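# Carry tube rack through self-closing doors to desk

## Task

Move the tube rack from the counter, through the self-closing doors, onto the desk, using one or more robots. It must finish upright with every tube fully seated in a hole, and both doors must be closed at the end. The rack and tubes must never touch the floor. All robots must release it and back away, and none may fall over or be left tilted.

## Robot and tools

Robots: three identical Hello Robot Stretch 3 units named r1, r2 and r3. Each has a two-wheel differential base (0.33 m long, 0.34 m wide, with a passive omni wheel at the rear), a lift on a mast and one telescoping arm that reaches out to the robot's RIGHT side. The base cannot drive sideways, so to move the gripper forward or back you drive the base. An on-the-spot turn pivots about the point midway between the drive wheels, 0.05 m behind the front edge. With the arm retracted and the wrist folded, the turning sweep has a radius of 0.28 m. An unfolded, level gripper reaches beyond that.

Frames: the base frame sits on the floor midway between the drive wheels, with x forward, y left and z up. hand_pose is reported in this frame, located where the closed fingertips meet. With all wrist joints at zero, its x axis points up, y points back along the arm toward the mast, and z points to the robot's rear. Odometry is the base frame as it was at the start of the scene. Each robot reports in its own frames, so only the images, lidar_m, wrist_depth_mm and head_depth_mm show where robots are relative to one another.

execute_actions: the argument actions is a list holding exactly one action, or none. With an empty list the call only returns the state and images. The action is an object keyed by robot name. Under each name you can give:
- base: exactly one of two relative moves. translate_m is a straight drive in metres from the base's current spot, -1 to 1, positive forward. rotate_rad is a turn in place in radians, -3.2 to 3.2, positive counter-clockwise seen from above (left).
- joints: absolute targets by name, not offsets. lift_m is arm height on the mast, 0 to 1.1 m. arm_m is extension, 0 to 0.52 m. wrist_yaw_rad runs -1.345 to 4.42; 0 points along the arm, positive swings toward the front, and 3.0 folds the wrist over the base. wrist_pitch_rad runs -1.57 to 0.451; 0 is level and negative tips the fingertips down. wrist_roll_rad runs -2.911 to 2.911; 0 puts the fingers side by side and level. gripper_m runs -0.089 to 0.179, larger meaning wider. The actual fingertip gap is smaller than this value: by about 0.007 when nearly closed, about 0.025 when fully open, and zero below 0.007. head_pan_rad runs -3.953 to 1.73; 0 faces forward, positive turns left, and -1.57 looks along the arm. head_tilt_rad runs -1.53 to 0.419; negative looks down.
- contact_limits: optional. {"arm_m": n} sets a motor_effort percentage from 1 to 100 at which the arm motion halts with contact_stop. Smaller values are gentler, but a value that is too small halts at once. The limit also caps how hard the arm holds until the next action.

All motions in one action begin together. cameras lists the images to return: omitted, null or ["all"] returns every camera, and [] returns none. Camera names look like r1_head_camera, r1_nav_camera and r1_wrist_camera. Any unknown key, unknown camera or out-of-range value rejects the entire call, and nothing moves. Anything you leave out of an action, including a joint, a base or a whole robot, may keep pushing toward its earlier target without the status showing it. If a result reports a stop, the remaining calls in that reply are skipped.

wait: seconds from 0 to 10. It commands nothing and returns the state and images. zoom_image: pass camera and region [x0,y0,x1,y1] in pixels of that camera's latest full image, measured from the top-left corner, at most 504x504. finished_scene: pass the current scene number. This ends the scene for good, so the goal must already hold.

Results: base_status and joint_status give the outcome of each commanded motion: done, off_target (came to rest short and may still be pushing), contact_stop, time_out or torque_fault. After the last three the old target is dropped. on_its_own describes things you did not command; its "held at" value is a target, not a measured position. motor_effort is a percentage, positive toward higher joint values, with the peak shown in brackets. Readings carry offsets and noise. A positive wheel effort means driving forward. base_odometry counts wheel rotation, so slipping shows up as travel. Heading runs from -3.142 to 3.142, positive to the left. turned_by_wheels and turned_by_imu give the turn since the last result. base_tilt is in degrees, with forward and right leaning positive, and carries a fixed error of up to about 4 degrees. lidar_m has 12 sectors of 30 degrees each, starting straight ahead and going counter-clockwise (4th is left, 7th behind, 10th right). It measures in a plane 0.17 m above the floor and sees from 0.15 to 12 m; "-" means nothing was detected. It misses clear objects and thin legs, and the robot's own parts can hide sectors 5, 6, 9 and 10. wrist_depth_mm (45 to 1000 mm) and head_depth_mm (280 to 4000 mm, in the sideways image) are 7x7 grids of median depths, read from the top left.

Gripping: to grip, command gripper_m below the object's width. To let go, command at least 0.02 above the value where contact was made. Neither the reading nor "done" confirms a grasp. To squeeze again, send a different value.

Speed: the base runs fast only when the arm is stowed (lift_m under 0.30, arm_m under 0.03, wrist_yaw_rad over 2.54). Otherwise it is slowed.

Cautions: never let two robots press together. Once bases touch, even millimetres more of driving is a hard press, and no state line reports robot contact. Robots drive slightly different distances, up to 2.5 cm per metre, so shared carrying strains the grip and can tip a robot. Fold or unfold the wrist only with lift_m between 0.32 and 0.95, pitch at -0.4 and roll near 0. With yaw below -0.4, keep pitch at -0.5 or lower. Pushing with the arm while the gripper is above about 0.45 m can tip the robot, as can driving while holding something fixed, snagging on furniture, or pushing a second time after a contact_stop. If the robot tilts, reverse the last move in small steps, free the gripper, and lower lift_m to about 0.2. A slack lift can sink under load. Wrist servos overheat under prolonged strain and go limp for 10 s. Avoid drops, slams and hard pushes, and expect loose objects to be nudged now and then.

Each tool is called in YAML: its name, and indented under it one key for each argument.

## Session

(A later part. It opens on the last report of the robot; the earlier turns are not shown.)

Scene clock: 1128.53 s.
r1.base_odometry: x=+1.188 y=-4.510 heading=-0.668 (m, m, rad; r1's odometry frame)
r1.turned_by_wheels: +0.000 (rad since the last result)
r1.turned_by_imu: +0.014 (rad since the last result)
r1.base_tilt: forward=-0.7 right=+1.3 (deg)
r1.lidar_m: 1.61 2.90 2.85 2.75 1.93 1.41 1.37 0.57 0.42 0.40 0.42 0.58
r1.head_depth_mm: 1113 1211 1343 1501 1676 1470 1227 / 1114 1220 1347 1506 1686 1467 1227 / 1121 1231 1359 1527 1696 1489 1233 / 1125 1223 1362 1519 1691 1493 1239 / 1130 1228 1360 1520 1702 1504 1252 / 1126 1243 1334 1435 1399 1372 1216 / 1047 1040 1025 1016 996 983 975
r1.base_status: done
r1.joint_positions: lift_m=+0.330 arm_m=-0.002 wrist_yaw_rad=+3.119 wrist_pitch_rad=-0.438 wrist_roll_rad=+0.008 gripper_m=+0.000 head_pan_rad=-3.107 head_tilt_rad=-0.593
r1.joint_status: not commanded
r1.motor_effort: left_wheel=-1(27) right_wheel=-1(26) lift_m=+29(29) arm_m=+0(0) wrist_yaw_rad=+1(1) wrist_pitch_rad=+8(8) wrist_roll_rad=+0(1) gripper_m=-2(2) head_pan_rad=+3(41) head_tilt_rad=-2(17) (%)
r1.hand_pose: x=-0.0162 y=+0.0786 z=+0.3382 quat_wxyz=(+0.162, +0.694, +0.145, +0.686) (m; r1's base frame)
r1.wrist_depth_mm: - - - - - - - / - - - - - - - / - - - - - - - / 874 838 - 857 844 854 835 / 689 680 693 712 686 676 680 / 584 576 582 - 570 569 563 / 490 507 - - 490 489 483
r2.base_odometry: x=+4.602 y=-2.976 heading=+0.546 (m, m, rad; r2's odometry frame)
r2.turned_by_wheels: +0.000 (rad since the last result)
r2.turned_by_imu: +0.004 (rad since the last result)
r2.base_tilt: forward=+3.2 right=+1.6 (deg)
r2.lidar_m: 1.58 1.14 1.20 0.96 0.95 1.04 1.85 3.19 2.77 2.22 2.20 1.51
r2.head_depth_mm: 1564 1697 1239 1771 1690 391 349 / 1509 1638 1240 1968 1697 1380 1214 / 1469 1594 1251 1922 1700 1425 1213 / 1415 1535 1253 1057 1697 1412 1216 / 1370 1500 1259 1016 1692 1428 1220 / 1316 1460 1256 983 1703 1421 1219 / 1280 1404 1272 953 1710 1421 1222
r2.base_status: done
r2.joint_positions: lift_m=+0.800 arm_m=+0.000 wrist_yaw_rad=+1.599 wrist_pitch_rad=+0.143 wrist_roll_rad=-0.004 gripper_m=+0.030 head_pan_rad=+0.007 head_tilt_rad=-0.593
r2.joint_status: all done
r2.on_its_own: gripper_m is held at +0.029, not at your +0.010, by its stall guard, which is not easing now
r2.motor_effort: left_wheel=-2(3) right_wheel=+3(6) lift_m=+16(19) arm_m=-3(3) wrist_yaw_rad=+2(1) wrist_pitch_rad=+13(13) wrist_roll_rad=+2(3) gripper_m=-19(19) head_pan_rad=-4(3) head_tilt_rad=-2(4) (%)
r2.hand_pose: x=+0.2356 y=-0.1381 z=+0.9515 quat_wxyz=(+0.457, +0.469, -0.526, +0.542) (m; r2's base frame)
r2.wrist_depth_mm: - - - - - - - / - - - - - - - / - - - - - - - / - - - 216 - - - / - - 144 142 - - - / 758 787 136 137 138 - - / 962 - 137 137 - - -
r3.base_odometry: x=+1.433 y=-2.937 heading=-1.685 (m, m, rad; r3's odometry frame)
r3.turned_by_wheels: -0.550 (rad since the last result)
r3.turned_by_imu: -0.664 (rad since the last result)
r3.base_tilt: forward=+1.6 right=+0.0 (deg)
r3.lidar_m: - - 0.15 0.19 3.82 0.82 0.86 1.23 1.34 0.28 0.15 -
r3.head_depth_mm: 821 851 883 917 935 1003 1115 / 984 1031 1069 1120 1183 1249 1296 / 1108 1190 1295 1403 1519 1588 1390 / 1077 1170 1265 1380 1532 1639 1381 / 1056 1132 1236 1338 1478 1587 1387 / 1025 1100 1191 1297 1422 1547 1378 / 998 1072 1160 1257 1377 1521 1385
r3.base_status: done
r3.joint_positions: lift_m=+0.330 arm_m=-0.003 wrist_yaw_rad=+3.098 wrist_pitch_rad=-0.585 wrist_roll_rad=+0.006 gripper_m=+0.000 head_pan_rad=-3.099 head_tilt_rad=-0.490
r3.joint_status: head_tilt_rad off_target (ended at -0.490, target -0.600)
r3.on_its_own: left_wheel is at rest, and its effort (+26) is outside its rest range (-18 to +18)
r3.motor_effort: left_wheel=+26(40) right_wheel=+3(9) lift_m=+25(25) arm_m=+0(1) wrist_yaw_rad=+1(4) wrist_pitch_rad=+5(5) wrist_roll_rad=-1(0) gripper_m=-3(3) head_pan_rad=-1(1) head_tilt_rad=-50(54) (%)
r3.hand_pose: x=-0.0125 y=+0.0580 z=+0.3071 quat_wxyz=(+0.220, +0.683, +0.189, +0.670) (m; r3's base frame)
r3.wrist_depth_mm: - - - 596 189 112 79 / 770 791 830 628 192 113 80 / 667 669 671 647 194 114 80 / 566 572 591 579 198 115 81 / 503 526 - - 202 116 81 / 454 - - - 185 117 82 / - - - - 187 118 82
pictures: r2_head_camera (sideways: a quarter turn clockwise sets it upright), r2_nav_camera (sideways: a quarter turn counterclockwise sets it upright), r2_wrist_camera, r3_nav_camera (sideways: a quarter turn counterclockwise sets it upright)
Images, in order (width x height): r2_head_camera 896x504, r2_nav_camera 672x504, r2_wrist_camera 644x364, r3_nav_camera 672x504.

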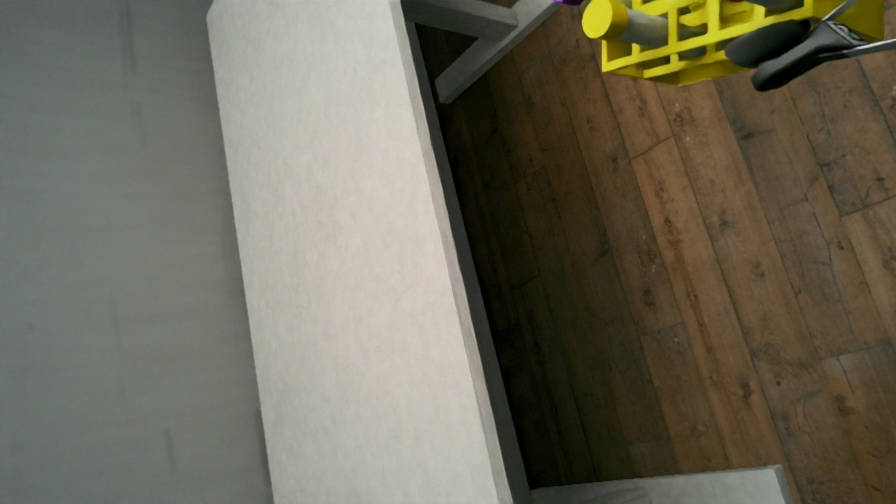

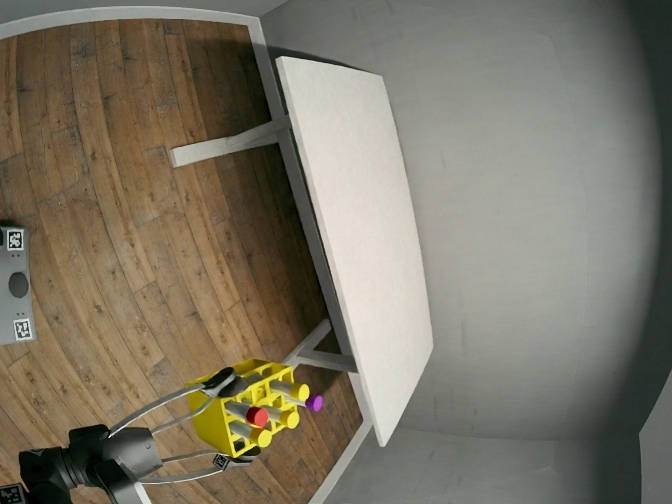

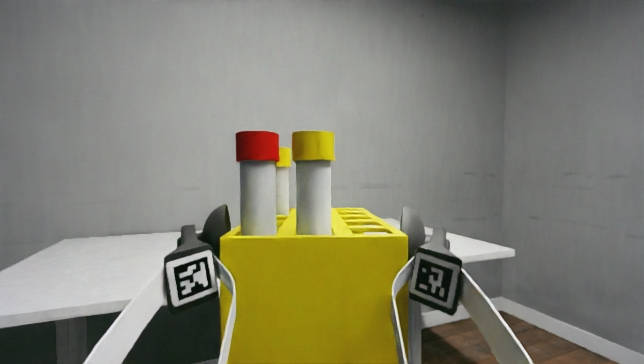

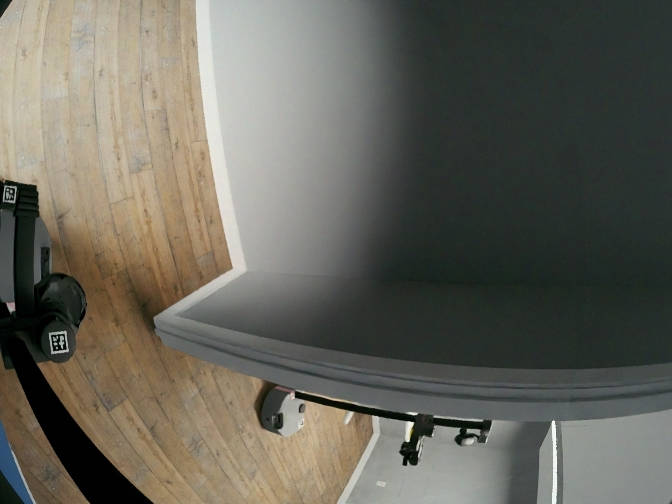

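execute_actions:
  actions:
    - {"r2": {"base": {"translate_m": 0.55}, "joints": {"head_tilt_rad": -0.9}}, "r3": {"base": {"translate_m": -0.25}, "joints": {"head_tilt_rad": 0.0}}, "r1": {"joints": {"head_pan_rad": -0.9, "head_tilt_rad": -0.3}}}
  cameras: ["r1_nav_camera"]

execute_actions:
  actions:
    - {"r2": {"base": {"rotate_rad": 0.42}}, "r3": {"base": {"rotate_rad": 0.32}}}
  cameras: ["r2_nav_camera", "r3_nav_camera", "r2_head_camera", "r2_wrist_camera"]

Scene clock: 1153.90 s.
r1.base_odometry: x=+1.188 y=-4.510 heading=-0.668 (m, m, rad; r1's odometry frame)
r1.turned_by_wheels: +0.000 (rad since the last result)
r1.turned_by_imu: +0.003 (rad since the last result)
r1.base_tilt: forward=-0.7 right=+1.3 (deg)
r1.lidar_m: 1.61 2.89 2.85 2.75 1.92 1.41 1.37 0.57 0.42 0.40 0.42 0.58
r1.head_depth_mm: 332 346 362 378 396 416 438 / 346 362 379 399 420 444 470 / 370 400 421 444 468 497 529 / 414 437 455 488 519 536 594 / 450 478 489 441 573 619 670 / 495 526 561 602 652 710 772 / 549 588 632 683 747 817 912
r1.base_status: not commanded
r1.joint_positions: lift_m=+0.330 arm_m=-0.002 wrist_yaw_rad=+3.119 wrist_pitch_rad=-0.438 wrist_roll_rad=+0.008 gripper_m=+0.000 head_pan_rad=-0.907 head_tilt_rad=-0.310
r1.joint_status: all done
r1.motor_effort: left_wheel=+1(1) right_wheel=+0(1) lift_m=+29(29) arm_m=+0(0) wrist_yaw_rad=+1(1) wrist_pitch_rad=+8(8) wrist_roll_rad=+0(1) gripper_m=-2(1) head_pan_rad=+3(37) head_tilt_rad=+5(25) (%)
r1.hand_pose: x=-0.0162 y=+0.0786 z=+0.3382 quat_wxyz=(+0.162, +0.694, +0.145, +0.686) (m; r1's base frame)
r1.wrist_depth_mm: - - - - - - - / - - - - - - - / - - - - - - - / 857 830 - 851 843 830 824 / 690 692 679 715 677 674 671 / 578 574 575 - 585 568 555 / 491 511 - - 486 489 489
r2.base_odometry: x=+5.072 y=-2.690 heading=+0.546 (m, m, rad; r2's odometry frame)
r2.turned_by_wheels: +0.000 (rad since the last result)
r2.turned_by_imu: +0.001 (rad since the last result)
r2.base_tilt: forward=+3.2 right=+1.7 (deg)
r2.lidar_m: 1.07 1.05 0.71 1.16 1.16 1.26 2.39 3.71 2.51 2.00 2.00 1.02
r2.head_depth_mm: 1104 931 784 401 374 1229 1098 / 1078 937 789 680 1309 1222 1107 / 1052 942 794 686 627 1228 1116 / 1026 945 793 687 615 1234 1114 / 992 942 800 690 608 1217 1115 / 953 956 803 693 609 1204 1124 / 923 957 807 695 610 1190 1123
r2.base_status: done
r2.joint_positions: lift_m=+0.800 arm_m=+0.000 wrist_yaw_rad=+1.599 wrist_pitch_rad=+0.143 wrist_roll_rad=-0.004 gripper_m=+0.030 head_pan_rad=+0.007 head_tilt_rad=-0.889
r2.joint_status: all done
r2.on_its_own: gripper_m is held at +0.029, not at your +0.010, by its stall guard, which is not easing now
r2.motor_effort: left_wheel=-2(2) right_wheel=+3(6) lift_m=+15(17) arm_m=-3(3) wrist_yaw_rad=+1(2) wrist_pitch_rad=+12(12) wrist_roll_rad=+2(2) gripper_m=-19(20) head_pan_rad=-4(3) head_tilt_rad=-5(21) (%)
r2.hand_pose: x=+0.2356 y=-0.1381 z=+0.9515 quat_wxyz=(+0.457, +0.469, -0.526, +0.542) (m; r2's base frame)
r2.wrist_depth_mm: 807 856 977 - - - - / 802 855 - - - - - / 813 872 975 - - - - / 849 863 944 215 - - - / 822 884 143 142 - - - / 724 751 136 137 138 729 - / 507 501 137 136 455 503 513
r3.base_odometry: x=+1.462 y=-2.689 heading=-1.685 (m, m, rad; r3's odometry frame)
r3.turned_by_wheels: -0.001 (rad since the last result)
r3.turned_by_imu: -0.003 (rad since the last result)
r3.base_tilt: forward=+1.6 right=-0.1 (deg)
r3.lidar_m: - 0.15 0.22 3.62 3.73 0.59 0.72 0.99 1.09 0.20 0.15 -
r3.head_depth_mm: 732 723 716 705 700 693 686 / 892 879 867 854 845 836 825 / 1040 1040 1037 1032 1027 1022 1015 / 1017 1009 1007 1006 1005 1002 1000 / 984 978 980 974 972 970 967 / 950 951 949 946 944 942 943 / 922 921 920 920 917 915 909
r3.base_status: done
r3.joint_positions: lift_m=+0.330 arm_m=-0.003 wrist_yaw_rad=+3.095 wrist_pitch_rad=-0.585 wrist_roll_rad=+0.006 gripper_m=+0.000 head_pan_rad=-3.100 head_tilt_rad=-0.013
r3.joint_status: all done
r3.motor_effort: left_wheel=+1(20) right_wheel=+17(18) lift_m=+25(24) arm_m=+1(1) wrist_yaw_rad=+4(4) wrist_pitch_rad=+5(4) wrist_roll_rad=-1(1) gripper_m=-3(2) head_pan_rad=+0(0) head_tilt_rad=+6(49) (%)
r3.hand_pose: x=-0.0119 y=+0.0580 z=+0.3071 quat_wxyz=(+0.221, +0.683, +0.188, +0.670) (m; r3's base frame)
r3.wrist_depth_mm: - - - - - 325 177 / 780 797 837 854 793 294 169 / 670 681 696 690 699 274 161 / 563 585 589 608 586 253 154 / 500 518 - - 505 237 147 / 449 - - - 441 221 141 / - - - - 393 207 136
pictures: r1_nav_camera (sideways: a quarter turn counterclockwise sets it upright)
Images, in order (width x height): r1_nav_camera 672x504.

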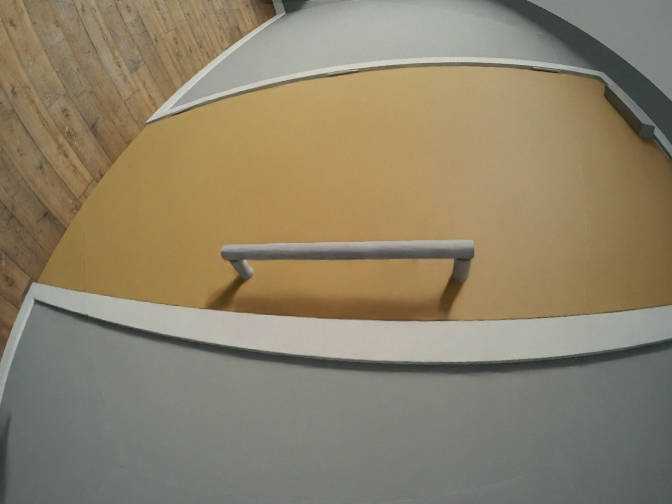

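Scene clock: 1155.77 s.
r1.base_odometry: x=+1.188 y=-4.510 heading=-0.668 (m, m, rad; r1's odometry frame)
r1.turned_by_wheels: +0.000 (rad since the last result)
r1.turned_by_imu: +0.001 (rad since the last result)
r1.base_tilt: forward=-0.7 right=+1.3 (deg)
r1.lidar_m: 1.61 2.89 2.84 2.75 1.92 1.42 1.37 0.57 0.42 0.40 0.42 0.58
r1.head_depth_mm: 332 347 361 378 397 416 438 / 345 362 379 399 419 444 470 / 370 400 420 442 469 496 527 / 415 436 456 487 518 536 592 / 451 478 489 442 573 620 670 / 494 527 563 604 652 707 776 / 548 587 631 686 747 821 908
r1.base_status: not commanded
r1.joint_positions: lift_m=+0.330 arm_m=-0.002 wrist_yaw_rad=+3.119 wrist_pitch_rad=-0.438 wrist_roll_rad=+0.008 gripper_m=+0.000 head_pan_rad=-0.907 head_tilt_rad=-0.310
r1.joint_status: not commanded
r1.motor_effort: left_wheel=+0(0) right_wheel=-1(0) lift_m=+29(29) arm_m=+0(0) wrist_yaw_rad=+0(1) wrist_pitch_rad=+7(8) wrist_roll_rad=+0(1) gripper_m=-1(2) head_pan_rad=+3(3) head_tilt_rad=+5(4) (%)
r1.hand_pose: x=-0.0162 y=+0.0786 z=+0.3382 quat_wxyz=(+0.162, +0.694, +0.145, +0.686) (m; r1's base frame)
r1.wrist_depth_mm: - - - - - - - / - - - - - - - / - - - - - - - / 866 856 - 846 826 827 838 / 691 688 682 708 680 673 662 / 572 576 570 - 576 566 565 / 494 502 - - 493 491 485
r2.base_odometry: x=+5.072 y=-2.690 heading=+0.966 (m, m, rad; r2's odometry frame)
r2.turned_by_wheels: +0.420 (rad since the last result)
r2.turned_by_imu: +0.419 (rad since the last result)
r2.base_tilt: forward=+3.3 right=+1.6 (deg)
r2.lidar_m: 1.06 0.71 1.19 1.16 1.21 2.40 3.69 2.74 2.05 1.99 1.02 1.09
r2.head_depth_mm: 946 930 787 401 374 1204 1106 / 956 938 789 683 599 1228 1110 / 958 941 791 684 602 1223 1110 / 958 941 798 686 603 1230 1115 / 970 948 798 689 616 1231 1117 / 974 956 802 694 618 1237 1117 / 980 955 807 695 622 1222 1124
r2.base_status: done
r2.joint_positions: lift_m=+0.800 arm_m=+0.000 wrist_yaw_rad=+1.599 wrist_pitch_rad=+0.143 wrist_roll_rad=-0.004 gripper_m=+0.030 head_pan_rad=+0.007 head_tilt_rad=-0.889
r2.joint_status: not commanded
r2.on_its_own: gripper_m is held at +0.029, not at your +0.010, by its stall guard, which is not easing now
r2.motor_effort: left_wheel=-1(4) right_wheel=+2(7) lift_m=+15(16) arm_m=-3(3) wrist_yaw_rad=+1(1) wrist_pitch_rad=+13(12) wrist_roll_rad=+2(3) gripper_m=-19(20) head_pan_rad=-2(4) head_tilt_rad=-3(2) (%)
r2.hand_pose: x=+0.2356 y=-0.1381 z=+0.9515 quat_wxyz=(+0.457, +0.469, -0.526, +0.542) (m; r2's base frame)
r2.wrist_depth_mm: 968 930 958 963 899 930 939 / 961 942 939 950 910 913 940 / - 960 960 948 962 924 912 / - 962 935 958 962 937 932 / - - 142 141 956 962 914 / - 729 136 137 138 727 729 / 510 504 136 137 470 499 501
r3.base_odometry: x=+1.462 y=-2.689 heading=-1.366 (m, m, rad; r3's odometry frame)
r3.turned_by_wheels: +0.319 (rad since the last result)
r3.turned_by_imu: +0.211 (rad since the last result)
r3.base_tilt: forward=+1.7 right=-0.1 (deg)
r3.lidar_m: 0.15 0.18 0.43 3.70 3.72 0.57 0.98 0.98 1.20 0.20 0.15 -
r3.head_depth_mm: 986 980 975 974 968 967 961 / 976 969 968 967 964 958 951 / 961 966 960 957 951 951 949 / 955 955 951 946 945 942 939 / 947 946 942 939 937 932 929 / 939 941 935 933 929 922 923 / 934 931 926 923 922 917 917
r3.base_status: rotate_rad off_target (by the wheels' count: +0.3193 of +0.3200)
r3.joint_positions: lift_m=+0.330 arm_m=-0.003 wrist_yaw_rad=+3.078 wrist_pitch_rad=-0.585 wrist_roll_rad=+0.006 gripper_m=+0.000 head_pan_rad=-3.100 head_tilt_rad=-0.013
r3.joint_status: not commanded
r3.on_its_own: right_wheel is at rest, and its effort (+22) is outside its rest range (-18 to +18); wrist_yaw_rad is at rest, and its effort (+16) is outside its rest range (-12 to +12)
r3.motor_effort: left_wheel=-4(12) right_wheel=+22(27) lift_m=+25(25) arm_m=+1(1) wrist_yaw_rad=+16(19) wrist_pitch_rad=+5(5) wrist_roll_rad=-1(1) gripper_m=-3(2) head_pan_rad=+0(0) head_tilt_rad=+6(6) (%)
r3.hand_pose: x=-0.0085 y=+0.0578 z=+0.3071 quat_wxyz=(+0.226, +0.685, +0.182, +0.668) (m; r3's base frame)
r3.wrist_depth_mm: - - - - - - 324 / 801 784 824 824 873 687 288 / 675 677 686 705 719 556 260 / 569 570 596 597 612 466 238 / 499 518 - - 532 394 217 / 454 - - - 477 340 202 / - - - - 421 300 187
pictures: r2_head_camera (sideways: a quarter turn clockwise sets it upright), r2_nav_camera (sideways: a quarter turn counterclockwise sets it upright), r2_wrist_camera, r3_nav_camera (sideways: a quarter turn counterclockwise sets it upright)
Images, in order (width x height): r2_head_camera 896x504, r2_nav_camera 672x504, r2_wrist_camera 644x364, r3_nav_camera 672x504.

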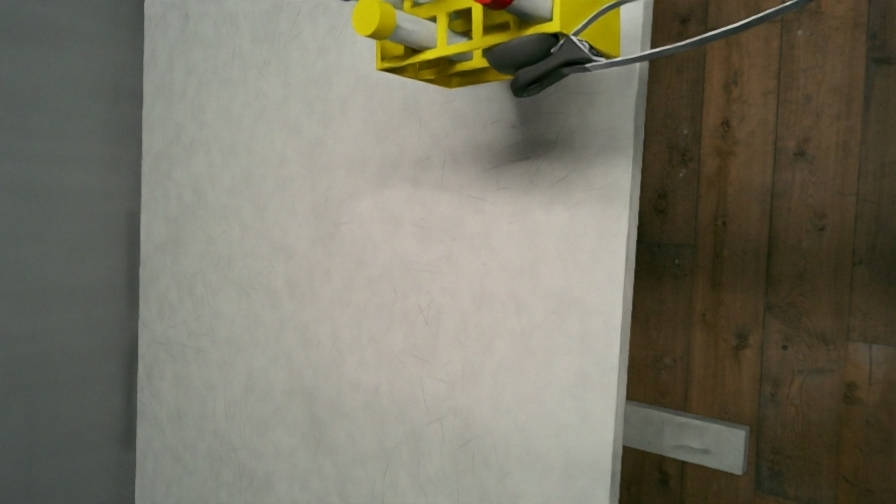

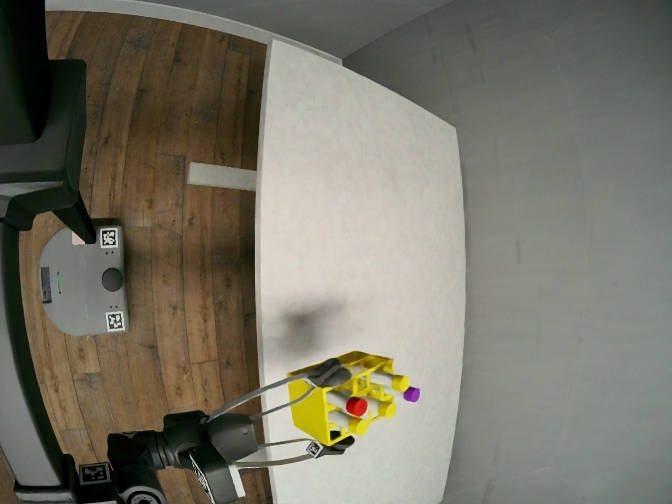

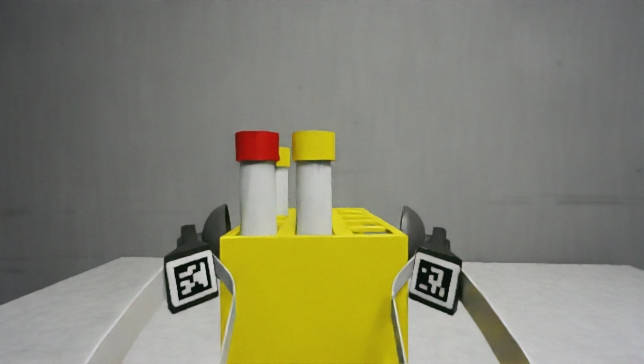

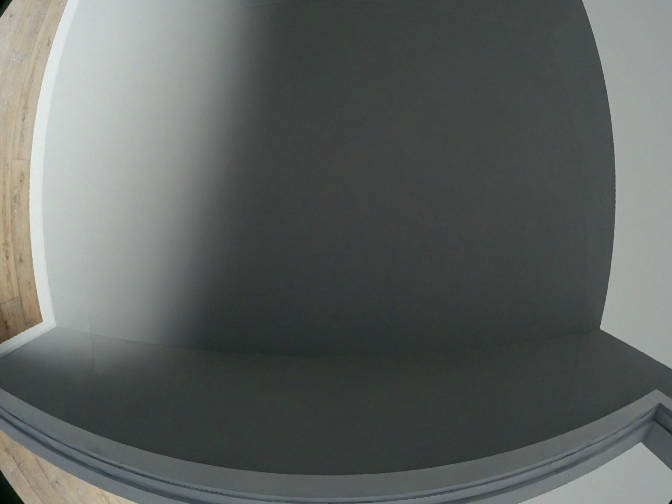

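execute_actions:
  actions:
    - {"r2": {"base": {"translate_m": 0.21}, "joints": {"head_pan_rad": -0.35}}, "r3": {"base": {"translate_m": -0.25}}}
  cameras: []

execute_actions:
  actions:
    - {"r2": {"joints": {"lift_m": 0.69}}, "r3": {"base": {"translate_m": -0.27}}}
  cameras: ["r2_head_camera", "r2_wrist_camera", "r2_nav_camera"]

Scene clock: 1179.50 s.
r1.base_odometry: x=+1.188 y=-4.510 heading=-0.668 (m, m, rad; r1's odometry frame)
r1.turned_by_wheels: +0.000 (rad since the last result)
r1.turned_by_imu: +0.003 (rad since the last result)
r1.base_tilt: forward=-0.7 right=+1.4 (deg)
r1.lidar_m: 1.61 2.89 2.84 2.75 1.92 1.41 1.36 0.57 0.42 0.40 0.42 0.58
r1.head_depth_mm: 332 346 362 378 396 417 439 / 346 361 379 399 419 445 470 / 370 400 421 444 468 496 528 / 414 437 456 489 519 534 592 / 452 477 488 443 573 619 671 / 494 527 563 604 651 705 770 / 547 588 632 684 747 819 908
r1.base_status: not commanded
r1.joint_positions: lift_m=+0.330 arm_m=-0.002 wrist_yaw_rad=+3.119 wrist_pitch_rad=-0.438 wrist_roll_rad=+0.008 gripper_m=+0.000 head_pan_rad=-0.907 head_tilt_rad=-0.310
r1.joint_status: not commanded
r1.motor_effort: left_wheel=+1(1) right_wheel=-1(0) lift_m=+30(29) arm_m=+0(0) wrist_yaw_rad=-1(1) wrist_pitch_rad=+8(8) wrist_roll_rad=+0(1) gripper_m=-1(1) head_pan_rad=+4(3) head_tilt_rad=+4(5) (%)
r1.hand_pose: x=-0.0162 y=+0.0786 z=+0.3382 quat_wxyz=(+0.162, +0.694, +0.145, +0.686) (m; r1's base frame)
r1.wrist_depth_mm: - - - - - - - / - - - - - - - / - - - - - - - / 848 865 - 857 854 854 845 / 695 682 667 706 672 679 668 / 571 575 572 - 582 570 569 / 491 509 - - 486 484 483
r2.base_odometry: x=+5.192 y=-2.518 heading=+0.966 (m, m, rad; r2's odometry frame)
r2.turned_by_wheels: +0.000 (rad since the last result)
r2.turned_by_imu: -0.001 (rad since the last result)
r2.base_tilt: forward=+3.1 right=+1.6 (deg)
r2.lidar_m: 0.85 0.54 1.18 1.15 1.21 1.70 3.92 2.75 2.06 2.00 0.92 0.87
r2.head_depth_mm: 876 930 785 707 600 - 499 / 847 929 787 377 573 537 493 / 823 915 444 380 578 538 486 / 796 895 796 662 606 540 487 / 772 883 799 690 606 542 489 / 749 869 801 693 607 544 490 / 730 839 808 696 611 545 492
r2.base_status: done
r2.joint_positions: lift_m=+0.800 arm_m=+0.000 wrist_yaw_rad=+1.599 wrist_pitch_rad=+0.143 wrist_roll_rad=-0.004 gripper_m=+0.030 head_pan_rad=-0.343 head_tilt_rad=-0.889
r2.joint_status: all done
r2.on_its_own: gripper_m is held at +0.029, not at your +0.010, by its stall guard, which is not easing now
r2.motor_effort: left_wheel=-2(2) right_wheel=+3(6) lift_m=+16(17) arm_m=-3(3) wrist_yaw_rad=+1(2) wrist_pitch_rad=+13(13) wrist_roll_rad=+3(3) gripper_m=-20(19) head_pan_rad=-4(29) head_tilt_rad=-4(5) (%)
r2.hand_pose: x=+0.2356 y=-0.1381 z=+0.9515 quat_wxyz=(+0.457, +0.469, -0.526, +0.542) (m; r2's base frame)
r2.wrist_depth_mm: 740 752 736 740 725 731 704 / 752 766 753 731 729 739 718 / 764 777 752 737 754 755 714 / 797 760 772 218 735 754 742 / 798 771 143 141 742 744 732 / 779 734 136 137 137 734 736 / 508 500 137 137 464 506 507
r3.base_odometry: x=+1.411 y=-2.444 heading=-1.367 (m, m, rad; r3's odometry frame)
r3.turned_by_wheels: -0.001 (rad since the last result)
r3.turned_by_imu: -0.003 (rad since the last result)
r3.base_tilt: forward=+1.6 right=+0.0 (deg)
r3.lidar_m: 0.15 0.25 2.96 3.65 0.41 0.47 0.73 0.73 0.90 1.74 1.93 -
r3.head_depth_mm: 723 721 720 715 713 711 709 / 718 715 712 710 708 706 702 / 712 708 705 704 700 700 697 / 704 702 700 696 695 693 692 / 698 697 693 691 688 688 684 / 692 690 687 685 684 680 678 / 686 684 682 679 677 674 674
r3.base_status: done
r3.joint_positions: lift_m=+0.330 arm_m=-0.003 wrist_yaw_rad=+3.111 wrist_pitch_rad=-0.585 wrist_roll_rad=+0.006 gripper_m=+0.000 head_pan_rad=-3.100 head_tilt_rad=-0.013
r3.joint_status: not commanded
r3.on_its_own: right_wheel is at rest, and its effort (+21) is outside its rest range (-18 to +18)
r3.motor_effort: left_wheel=+2(11) right_wheel=+21(21) lift_m=+25(25) arm_m=+1(1) wrist_yaw_rad=-8(15) wrist_pitch_rad=+5(4) wrist_roll_rad=-1(1) gripper_m=-3(3) head_pan_rad=+0(0) head_tilt_rad=+6(6) (%)
r3.hand_pose: x=-0.0151 y=+0.0581 z=+0.3071 quat_wxyz=(+0.215, +0.682, +0.193, +0.672) (m; r3's base frame)
r3.wrist_depth_mm: 348 363 - - - - - / 389 408 829 863 880 886 839 / 444 458 695 724 717 740 736 / 482 514 584 612 609 629 545 / 506 516 - - 523 539 403 / 452 - - - 470 485 319 / - - - - 431 420 263
pictures: none
No camera images: the call's "cameras" was empty. Leave "cameras" out to get every camera's image.

Scene clock: 1183.43 s.
r1.base_odometry: x=+1.188 y=-4.510 heading=-0.668 (m, m, rad; r1's odometry frame)
r1.turned_by_wheels: +0.000 (rad since the last result)
r1.turned_by_imu: +0.001 (rad since the last result)
r1.base_tilt: forward=-0.7 right=+1.3 (deg)
r1.lidar_m: 1.61 2.89 2.85 2.74 1.92 1.42 1.37 0.57 0.42 0.40 0.42 0.58
r1.head_depth_mm: 332 346 362 378 396 417 438 / 346 361 379 398 420 445 470 / 370 400 420 443 468 497 527 / 414 437 455 490 518 537 591 / 452 477 489 443 572 620 671 / 494 527 562 603 652 705 776 / 548 586 633 684 746 819 912
r1.base_status: not commanded
r1.joint_positions: lift_m=+0.330 arm_m=-0.002 wrist_yaw_rad=+3.119 wrist_pitch_rad=-0.438 wrist_roll_rad=+0.008 gripper_m=+0.000 head_pan_rad=-0.907 head_tilt_rad=-0.310
r1.joint_status: not commanded
r1.motor_effort: left_wheel=+0(0) right_wheel=+0(0) lift_m=+30(29) arm_m=+0(0) wrist_yaw_rad=+1(1) wrist_pitch_rad=+8(8) wrist_roll_rad=+0(1) gripper_m=-1(1) head_pan_rad=+4(3) head_tilt_rad=+4(4) (%)
r1.hand_pose: x=-0.0162 y=+0.0786 z=+0.3382 quat_wxyz=(+0.162, +0.694, +0.145, +0.686) (m; r1's base frame)
r1.wrist_depth_mm: - - - - - - - / - - - - - - - / - - - - - - - / 852 855 - 832 854 827 830 / 683 687 681 708 672 670 680 / 575 575 574 - 579 570 560 / 493 507 - - 491 485 486
r2.base_odometry: x=+5.192 y=-2.518 heading=+0.966 (m, m, rad; r2's odometry frame)
r2.turned_by_wheels: +0.000 (rad since the last result)
r2.turned_by_imu: -0.001 (rad since the last result)
r2.base_tilt: forward=+3.2 right=+1.8 (deg)
r2.lidar_m: 0.85 0.54 1.19 1.15 1.20 1.69 3.91 2.74 2.05 2.00 0.92 0.87
r2.head_depth_mm: 872 931 783 683 597 545 - / 848 926 790 684 489 547 486 / 820 913 791 502 467 539 487 / 798 898 795 688 596 539 488 / 772 881 801 688 605 543 489 / 751 870 802 692 609 544 491 / 731 841 806 694 611 545 493
r2.base_status: not commanded
r2.joint_positions: lift_m=+0.690 arm_m=+0.000 wrist_yaw_rad=+1.599 wrist_pitch_rad=+0.143 wrist_roll_rad=-0.004 gripper_m=+0.030 head_pan_rad=-0.343 head_tilt_rad=-0.889
r2.joint_status: all done
r2.on_its_own: gripper_m is held at +0.029, not at your +0.010, by its stall guard, which is not easing now
r2.motor_effort: left_wheel=-2(2) right_wheel=+3(3) lift_m=+16(14) arm_m=-3(3) wrist_yaw_rad=+1(2) wrist_pitch_rad=+12(13) wrist_roll_rad=+2(2) gripper_m=-20(19) head_pan_rad=-3(3) head_tilt_rad=-3(4) (%)
r2.hand_pose: x=+0.2356 y=-0.1381 z=+0.8417 quat_wxyz=(+0.457, +0.469, -0.527, +0.542) (m; r2's base frame)
r2.wrist_depth_mm: 738 768 746 742 734 723 711 / 775 738 758 750 730 733 740 / 770 762 771 759 735 722 732 / 772 756 757 739 753 759 734 / 788 748 143 141 741 734 731 / 439 438 136 136 137 433 445 / 308 305 136 137 276 304 304
r3.base_odometry: x=+1.356 y=-2.180 heading=-1.367 (m, m, rad; r3's odometry frame)
r3.turned_by_wheels: +0.000 (rad since the last result)
r3.turned_by_imu: -0.001 (rad since the last result)
r3.base_tilt: forward=+1.5 right=+0.0 (deg)
r3.lidar_m: 1.64 0.44 0.26 0.33 0.34 0.41 0.46 0.47 0.57 1.11 1.98 1.81
r3.head_depth_mm: 447 444 443 441 439 438 436 / 442 440 439 437 435 434 432 / 438 436 435 433 432 430 428 / 434 432 431 429 428 425 424 / 431 428 427 425 423 422 421 / 426 424 423 421 419 418 417 / 422 420 419 418 416 415 413
r3.base_status: done
r3.joint_positions: lift_m=+0.330 arm_m=-0.003 wrist_yaw_rad=+3.102 wrist_pitch_rad=-0.585 wrist_roll_rad=+0.006 gripper_m=+0.000 head_pan_rad=-3.100 head_tilt_rad=-0.013
r3.joint_status: not commanded
r3.motor_effort: left_wheel=-1(13) right_wheel=+1(21) lift_m=+25(25) arm_m=+1(1) wrist_yaw_rad=-1(8) wrist_pitch_rad=+5(5) wrist_roll_rad=+0(1) gripper_m=-3(3) head_pan_rad=-1(0) head_tilt_rad=+6(6) (%)
r3.hand_pose: x=-0.0133 y=+0.0580 z=+0.3071 quat_wxyz=(+0.218, +0.683, +0.190, +0.671) (m; r3's base frame)
r3.wrist_depth_mm: 315 331 359 370 301 309 349 / 348 364 400 412 338 359 417 / 390 410 460 468 380 424 513 / 437 462 498 539 441 522 622 / 474 492 - - 512 538 547 / 456 - - - 470 480 475 / - - - - 431 423 427
pictures: r2_head_camera (sideways: a quarter turn clockwise sets it upright), r2_nav_camera (sideways: a quarter turn counterclockwise sets it upright), r2_wrist_camera
Images, in order (width x height): r2_head_camera 896x504, r2_nav_camera 672x504, r2_wrist_camera 644x364.

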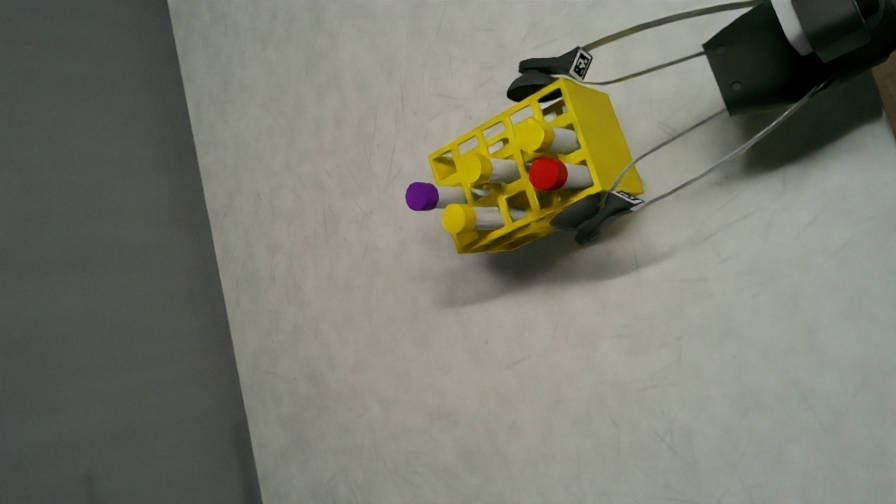

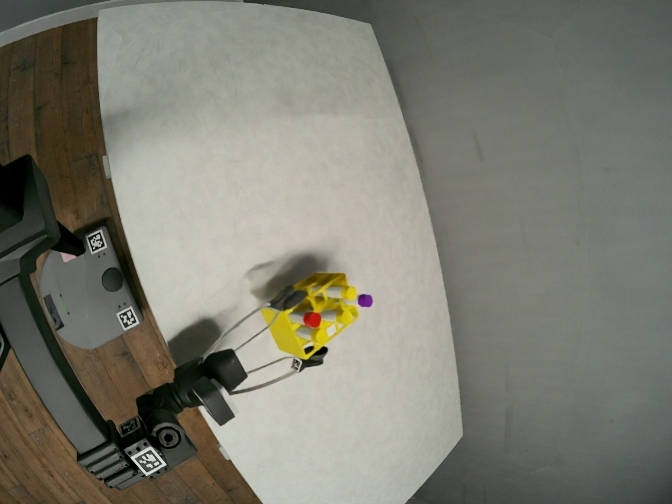

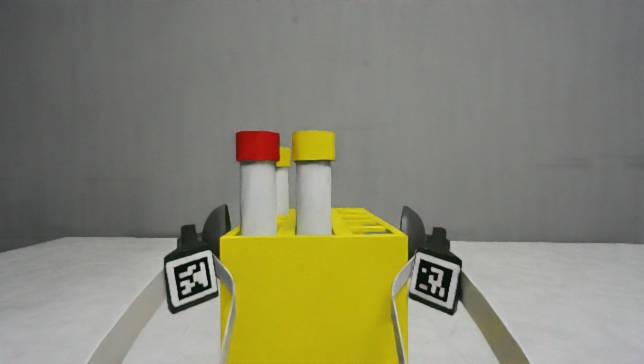

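execute_actions:
  actions:
    - {"r2": {"joints": {"lift_m": 0.668, "wrist_pitch_rad": 0.07}}, "r3": {"joints": {"head_pan_rad": 0.9, "head_tilt_rad": -0.3}}}
  cameras: ["r2_head_camera", "r2_wrist_camera", "r3_nav_camera"]

Scene clock: 1204.23 s.
r1.base_odometry: x=+1.188 y=-4.510 heading=-0.668 (m, m, rad; r1's odometry frame)
r1.turned_by_wheels: +0.000 (rad since the last result)
r1.turned_by_imu: +0.002 (rad since the last result)
r1.base_tilt: forward=-0.7 right=+1.3 (deg)
r1.lidar_m: 1.61 2.89 2.85 2.74 1.93 1.41 1.36 0.57 0.42 0.40 0.42 0.58
r1.head_depth_mm: 332 346 361 379 396 417 439 / 345 361 379 398 420 444 471 / 371 400 421 443 468 497 528 / 414 436 456 488 517 535 592 / 452 477 489 442 574 621 669 / 496 527 562 604 650 707 770 / 549 586 631 684 746 820 910
r1.base_status: not commanded
r1.joint_positions: lift_m=+0.330 arm_m=-0.002 wrist_yaw_rad=+3.119 wrist_pitch_rad=-0.438 wrist_roll_rad=+0.008 gripper_m=+0.000 head_pan_rad=-0.907 head_tilt_rad=-0.310
r1.joint_status: not commanded
r1.motor_effort: left_wheel=+0(1) right_wheel=-1(1) lift_m=+29(29) arm_m=+0(0) wrist_yaw_rad=+0(0) wrist_pitch_rad=+7(7) wrist_roll_rad=+0(0) gripper_m=-1(1) head_pan_rad=+3(4) head_tilt_rad=+4(4) (%)
r1.hand_pose: x=-0.0162 y=+0.0786 z=+0.3382 quat_wxyz=(+0.162, +0.694, +0.145, +0.686) (m; r1's base frame)
r1.wrist_depth_mm: - - - - - - - / - - - - - - - / - - - - - - - / 864 849 - 854 834 846 827 / 691 696 676 716 682 694 666 / 576 579 568 - 576 563 567 / 497 508 - - 490 487 484
r2.base_odometry: x=+5.192 y=-2.518 heading=+0.966 (m, m, rad; r2's odometry frame)
r2.turned_by_wheels: +0.000 (rad since the last result)
r2.turned_by_imu: -0.001 (rad since the last result)
r2.base_tilt: forward=+3.1 right=+1.5 (deg)
r2.lidar_m: 0.85 0.54 1.18 1.15 1.21 1.70 3.92 2.75 2.05 2.00 0.92 0.87
r2.head_depth_mm: 873 933 789 683 599 543 - / 847 926 791 684 535 545 483 / 827 913 792 684 505 538 487 / 798 898 794 689 595 540 487 / 772 880 798 688 608 542 490 / 752 868 800 693 609 543 491 / 732 839 805 694 610 544 491
r2.base_status: not commanded
r2.joint_positions: lift_m=+0.668 arm_m=+0.000 wrist_yaw_rad=+1.599 wrist_pitch_rad=+0.041 wrist_roll_rad=-0.004 gripper_m=+0.030 head_pan_rad=-0.343 head_tilt_rad=-0.889
r2.joint_status: all done
r2.on_its_own: gripper_m is held at +0.029, not at your +0.010, by its stall guard, which is not easing now
r2.motor_effort: left_wheel=-2(2) right_wheel=+3(3) lift_m=+16(19) arm_m=-3(3) wrist_yaw_rad=+1(2) wrist_pitch_rad=+10(11) wrist_roll_rad=+3(3) gripper_m=-19(19) head_pan_rad=-4(4) head_tilt_rad=-4(4) (%)
r2.hand_pose: x=+0.2356 y=-0.1381 z=+0.7934 quat_wxyz=(+0.484, +0.496, -0.502, +0.518) (m; r2's base frame)
r2.wrist_depth_mm: 728 732 701 698 699 690 688 / 744 728 728 710 730 710 690 / 740 755 743 723 739 726 706 / 785 744 643 218 730 746 726 / 429 432 142 142 427 437 435 / 282 280 136 136 138 281 283 / 209 210 137 138 193 208 209
r3.base_odometry: x=+1.356 y=-2.180 heading=-1.367 (m, m, rad; r3's odometry frame)
r3.turned_by_wheels: +0.000 (rad since the last result)
r3.turned_by_imu: +0.000 (rad since the last result)
r3.base_tilt: forward=+1.6 right=+0.0 (deg)
r3.lidar_m: 1.64 0.59 0.37 0.33 0.34 0.41 0.46 0.47 0.57 1.11 1.98 1.81
r3.head_depth_mm: 556 597 643 697 760 831 922 / 489 518 553 592 638 691 752 / 435 459 487 516 550 589 633 / 393 412 434 457 484 513 546 / 358 374 391 410 431 455 481 / 328 342 363 294 310 330 356 / 304 315 323 340 355 371 388
r3.base_status: not commanded
r3.joint_positions: lift_m=+0.330 arm_m=-0.003 wrist_yaw_rad=+3.102 wrist_pitch_rad=-0.585 wrist_roll_rad=+0.006 gripper_m=+0.000 head_pan_rad=+0.893 head_tilt_rad=-0.296
r3.joint_status: all done
r3.motor_effort: left_wheel=-1(1) right_wheel=+1(1) lift_m=+25(24) arm_m=+1(0) wrist_yaw_rad=-2(1) wrist_pitch_rad=+5(5) wrist_roll_rad=-1(1) gripper_m=-3(3) head_pan_rad=+4(42) head_tilt_rad=-2(22) (%)
r3.hand_pose: x=-0.0133 y=+0.0580 z=+0.3071 quat_wxyz=(+0.218, +0.683, +0.190, +0.671) (m; r3's base frame)
r3.wrist_depth_mm: 314 329 356 370 398 427 463 / 352 366 396 411 446 482 525 / 395 416 453 466 519 561 632 / 438 467 489 531 585 620 630 / 480 498 - - 535 525 545 / 448 - - - 469 477 478 / - - - - 424 430 429
pictures: r2_head_camera (sideways: a quarter turn clockwise sets it upright), r2_wrist_camera, r3_nav_camera (sideways: a quarter turn counterclockwise sets it upright)
Images, in order (width x height): r2_head_camera 896x504, r2_wrist_camera 644x364, r3_nav_camera 672x504.

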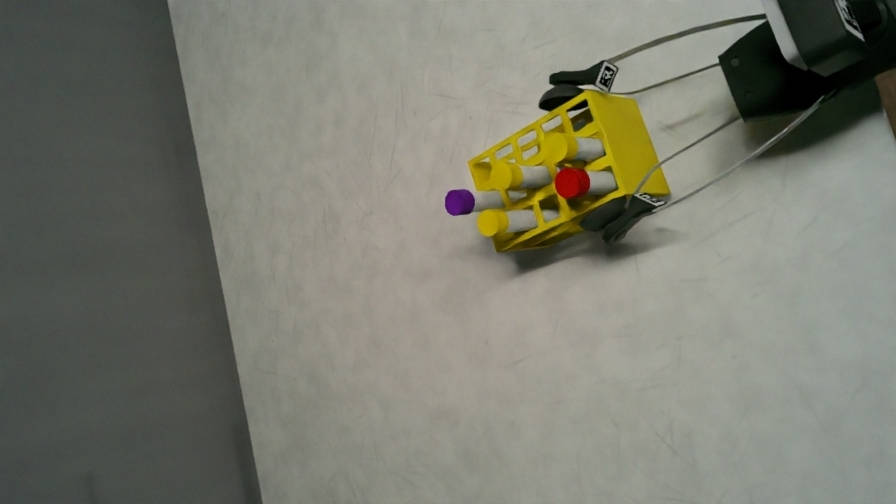

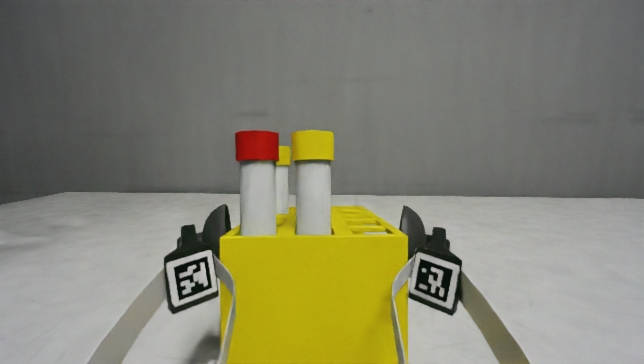

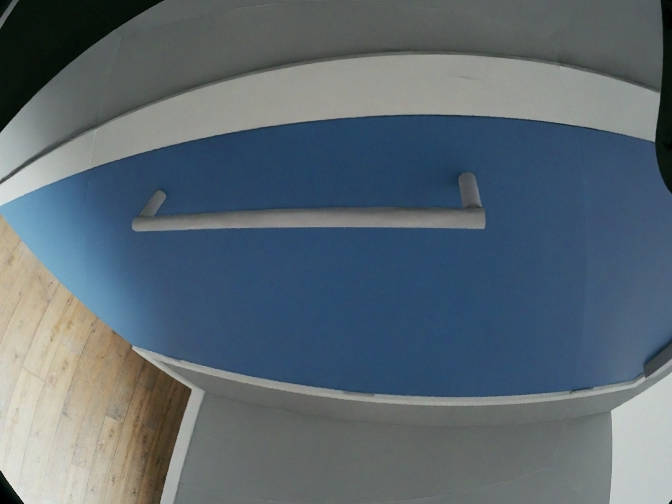

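execute_actions:
  actions:
    - {"r2": {"joints": {"lift_m": 0.656}}}
  cameras: ["r2_wrist_camera"]

Scene clock: 1213.43 s.
r1.base_odometry: x=+1.188 y=-4.510 heading=-0.668 (m, m, rad; r1's odometry frame)
r1.turned_by_wheels: +0.000 (rad since the last result)
r1.turned_by_imu: +0.001 (rad since the last result)
r1.base_tilt: forward=-0.8 right=+1.3 (deg)
r1.lidar_m: 1.61 2.88 2.84 2.75 1.93 1.42 1.36 0.57 0.42 0.40 0.42 0.58
r1.head_depth_mm: 332 346 362 378 397 416 439 / 346 361 379 399 420 445 471 / 371 401 421 444 467 497 528 / 414 436 455 488 518 535 589 / 451 478 489 443 573 621 674 / 495 526 561 603 652 708 771 / 549 589 633 684 745 816 910
r1.base_status: not commanded
r1.joint_positions: lift_m=+0.330 arm_m=-0.002 wrist_yaw_rad=+3.119 wrist_pitch_rad=-0.438 wrist_roll_rad=+0.008 gripper_m=+0.000 head_pan_rad=-0.907 head_tilt_rad=-0.310
r1.joint_status: not commanded
r1.motor_effort: left_wheel=+0(0) right_wheel=-1(1) lift_m=+29(29) arm_m=+0(0) wrist_yaw_rad=+0(2) wrist_pitch_rad=+8(8) wrist_roll_rad=+0(0) gripper_m=-2(1) head_pan_rad=+4(3) head_tilt_rad=+4(5) (%)
r1.hand_pose: x=-0.0162 y=+0.0786 z=+0.3382 quat_wxyz=(+0.162, +0.694, +0.145, +0.686) (m; r1's base frame)
r1.wrist_depth_mm: - - - - - - - / - - - - - - - / - - - - - - - / 842 872 - 846 852 849 851 / 678 688 689 717 675 665 680 / 580 574 577 - 582 574 564 / 496 503 - - 494 491 485
r2.base_odometry: x=+5.192 y=-2.518 heading=+0.966 (m, m, rad; r2's odometry frame)
r2.turned_by_wheels: +0.000 (rad since the last result)
r2.turned_by_imu: -0.001 (rad since the last result)
r2.base_tilt: forward=+3.2 right=+1.7 (deg)
r2.lidar_m: 0.85 0.54 1.19 1.15 1.20 1.70 3.91 2.74 2.06 2.00 0.92 0.87
r2.head_depth_mm: 872 934 786 679 601 542 - / 847 929 791 685 566 546 486 / 821 911 795 683 522 539 487 / 796 894 797 689 595 541 489 / 774 880 795 688 606 543 489 / 751 870 804 694 608 544 492 / 734 840 806 695 609 545 492
r2.base_status: not commanded
r2.joint_positions: lift_m=+0.656 arm_m=+0.000 wrist_yaw_rad=+1.599 wrist_pitch_rad=+0.041 wrist_roll_rad=-0.004 gripper_m=+0.030 head_pan_rad=-0.343 head_tilt_rad=-0.889
r2.joint_status: all done
r2.on_its_own: gripper_m is held at +0.029, not at your +0.010, by its stall guard, which is not easing now
r2.motor_effort: left_wheel=-2(2) right_wheel=+2(3) lift_m=+16(18) arm_m=-3(3) wrist_yaw_rad=+2(1) wrist_pitch_rad=+10(10) wrist_roll_rad=+3(3) gripper_m=-19(19) head_pan_rad=-3(5) head_tilt_rad=-4(4) (%)
r2.hand_pose: x=+0.2356 y=-0.1381 z=+0.7814 quat_wxyz=(+0.484, +0.496, -0.502, +0.518) (m; r2's base frame)
r2.wrist_depth_mm: 750 712 706 712 697 690 685 / 741 731 737 719 705 706 709 / 749 766 751 722 732 725 700 / 770 755 583 215 738 751 717 / 393 395 140 140 379 394 397 / 256 264 138 138 140 256 258 / 189 190 142 141 172 189 192
r3.base_odometry: x=+1.356 y=-2.180 heading=-1.367 (m, m, rad; r3's odometry frame)
r3.turned_by_wheels: +0.000 (rad since the last result)
r3.turned_by_imu: +0.000 (rad since the last result)
r3.base_tilt: forward=+1.7 right=+0.1 (deg)
r3.lidar_m: 1.64 0.59 0.37 0.33 0.34 0.41 0.46 0.47 0.57 1.11 1.99 1.81
r3.head_depth_mm: 555 596 642 698 760 832 923 / 489 519 554 594 637 690 750 / 435 459 485 517 550 591 632 / 393 411 433 456 483 513 546 / 358 373 391 411 431 455 481 / 328 342 362 294 310 330 356 / 304 314 323 340 355 371 388
r3.base_status: not commanded
r3.joint_positions: lift_m=+0.330 arm_m=-0.003 wrist_yaw_rad=+3.102 wrist_pitch_rad=-0.585 wrist_roll_rad=+0.006 gripper_m=+0.000 head_pan_rad=+0.893 head_tilt_rad=-0.296
r3.joint_status: not commanded
r3.motor_effort: left_wheel=-1(1) right_wheel=+1(1) lift_m=+25(25) arm_m=+0(0) wrist_yaw_rad=-2(2) wrist_pitch_rad=+5(5) wrist_roll_rad=-1(1) gripper_m=-3(3) head_pan_rad=+5(5) head_tilt_rad=-2(1) (%)
r3.hand_pose: x=-0.0133 y=+0.0580 z=+0.3071 quat_wxyz=(+0.218, +0.683, +0.190, +0.671) (m; r3's base frame)
r3.wrist_depth_mm: 315 329 358 365 399 424 457 / 348 367 400 416 446 484 530 / 382 411 453 479 518 564 620 / 440 470 485 536 586 618 627 / 478 506 - - 527 540 549 / 450 - - - 471 478 487 / - - - - 428 425 431
pictures: r2_wrist_camera
Images, in order (width x height): r2_wrist_camera 644x364.

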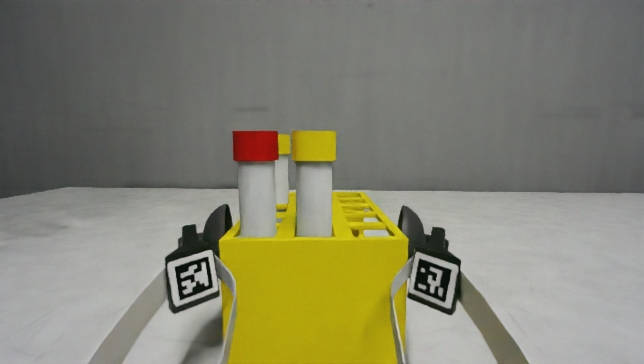

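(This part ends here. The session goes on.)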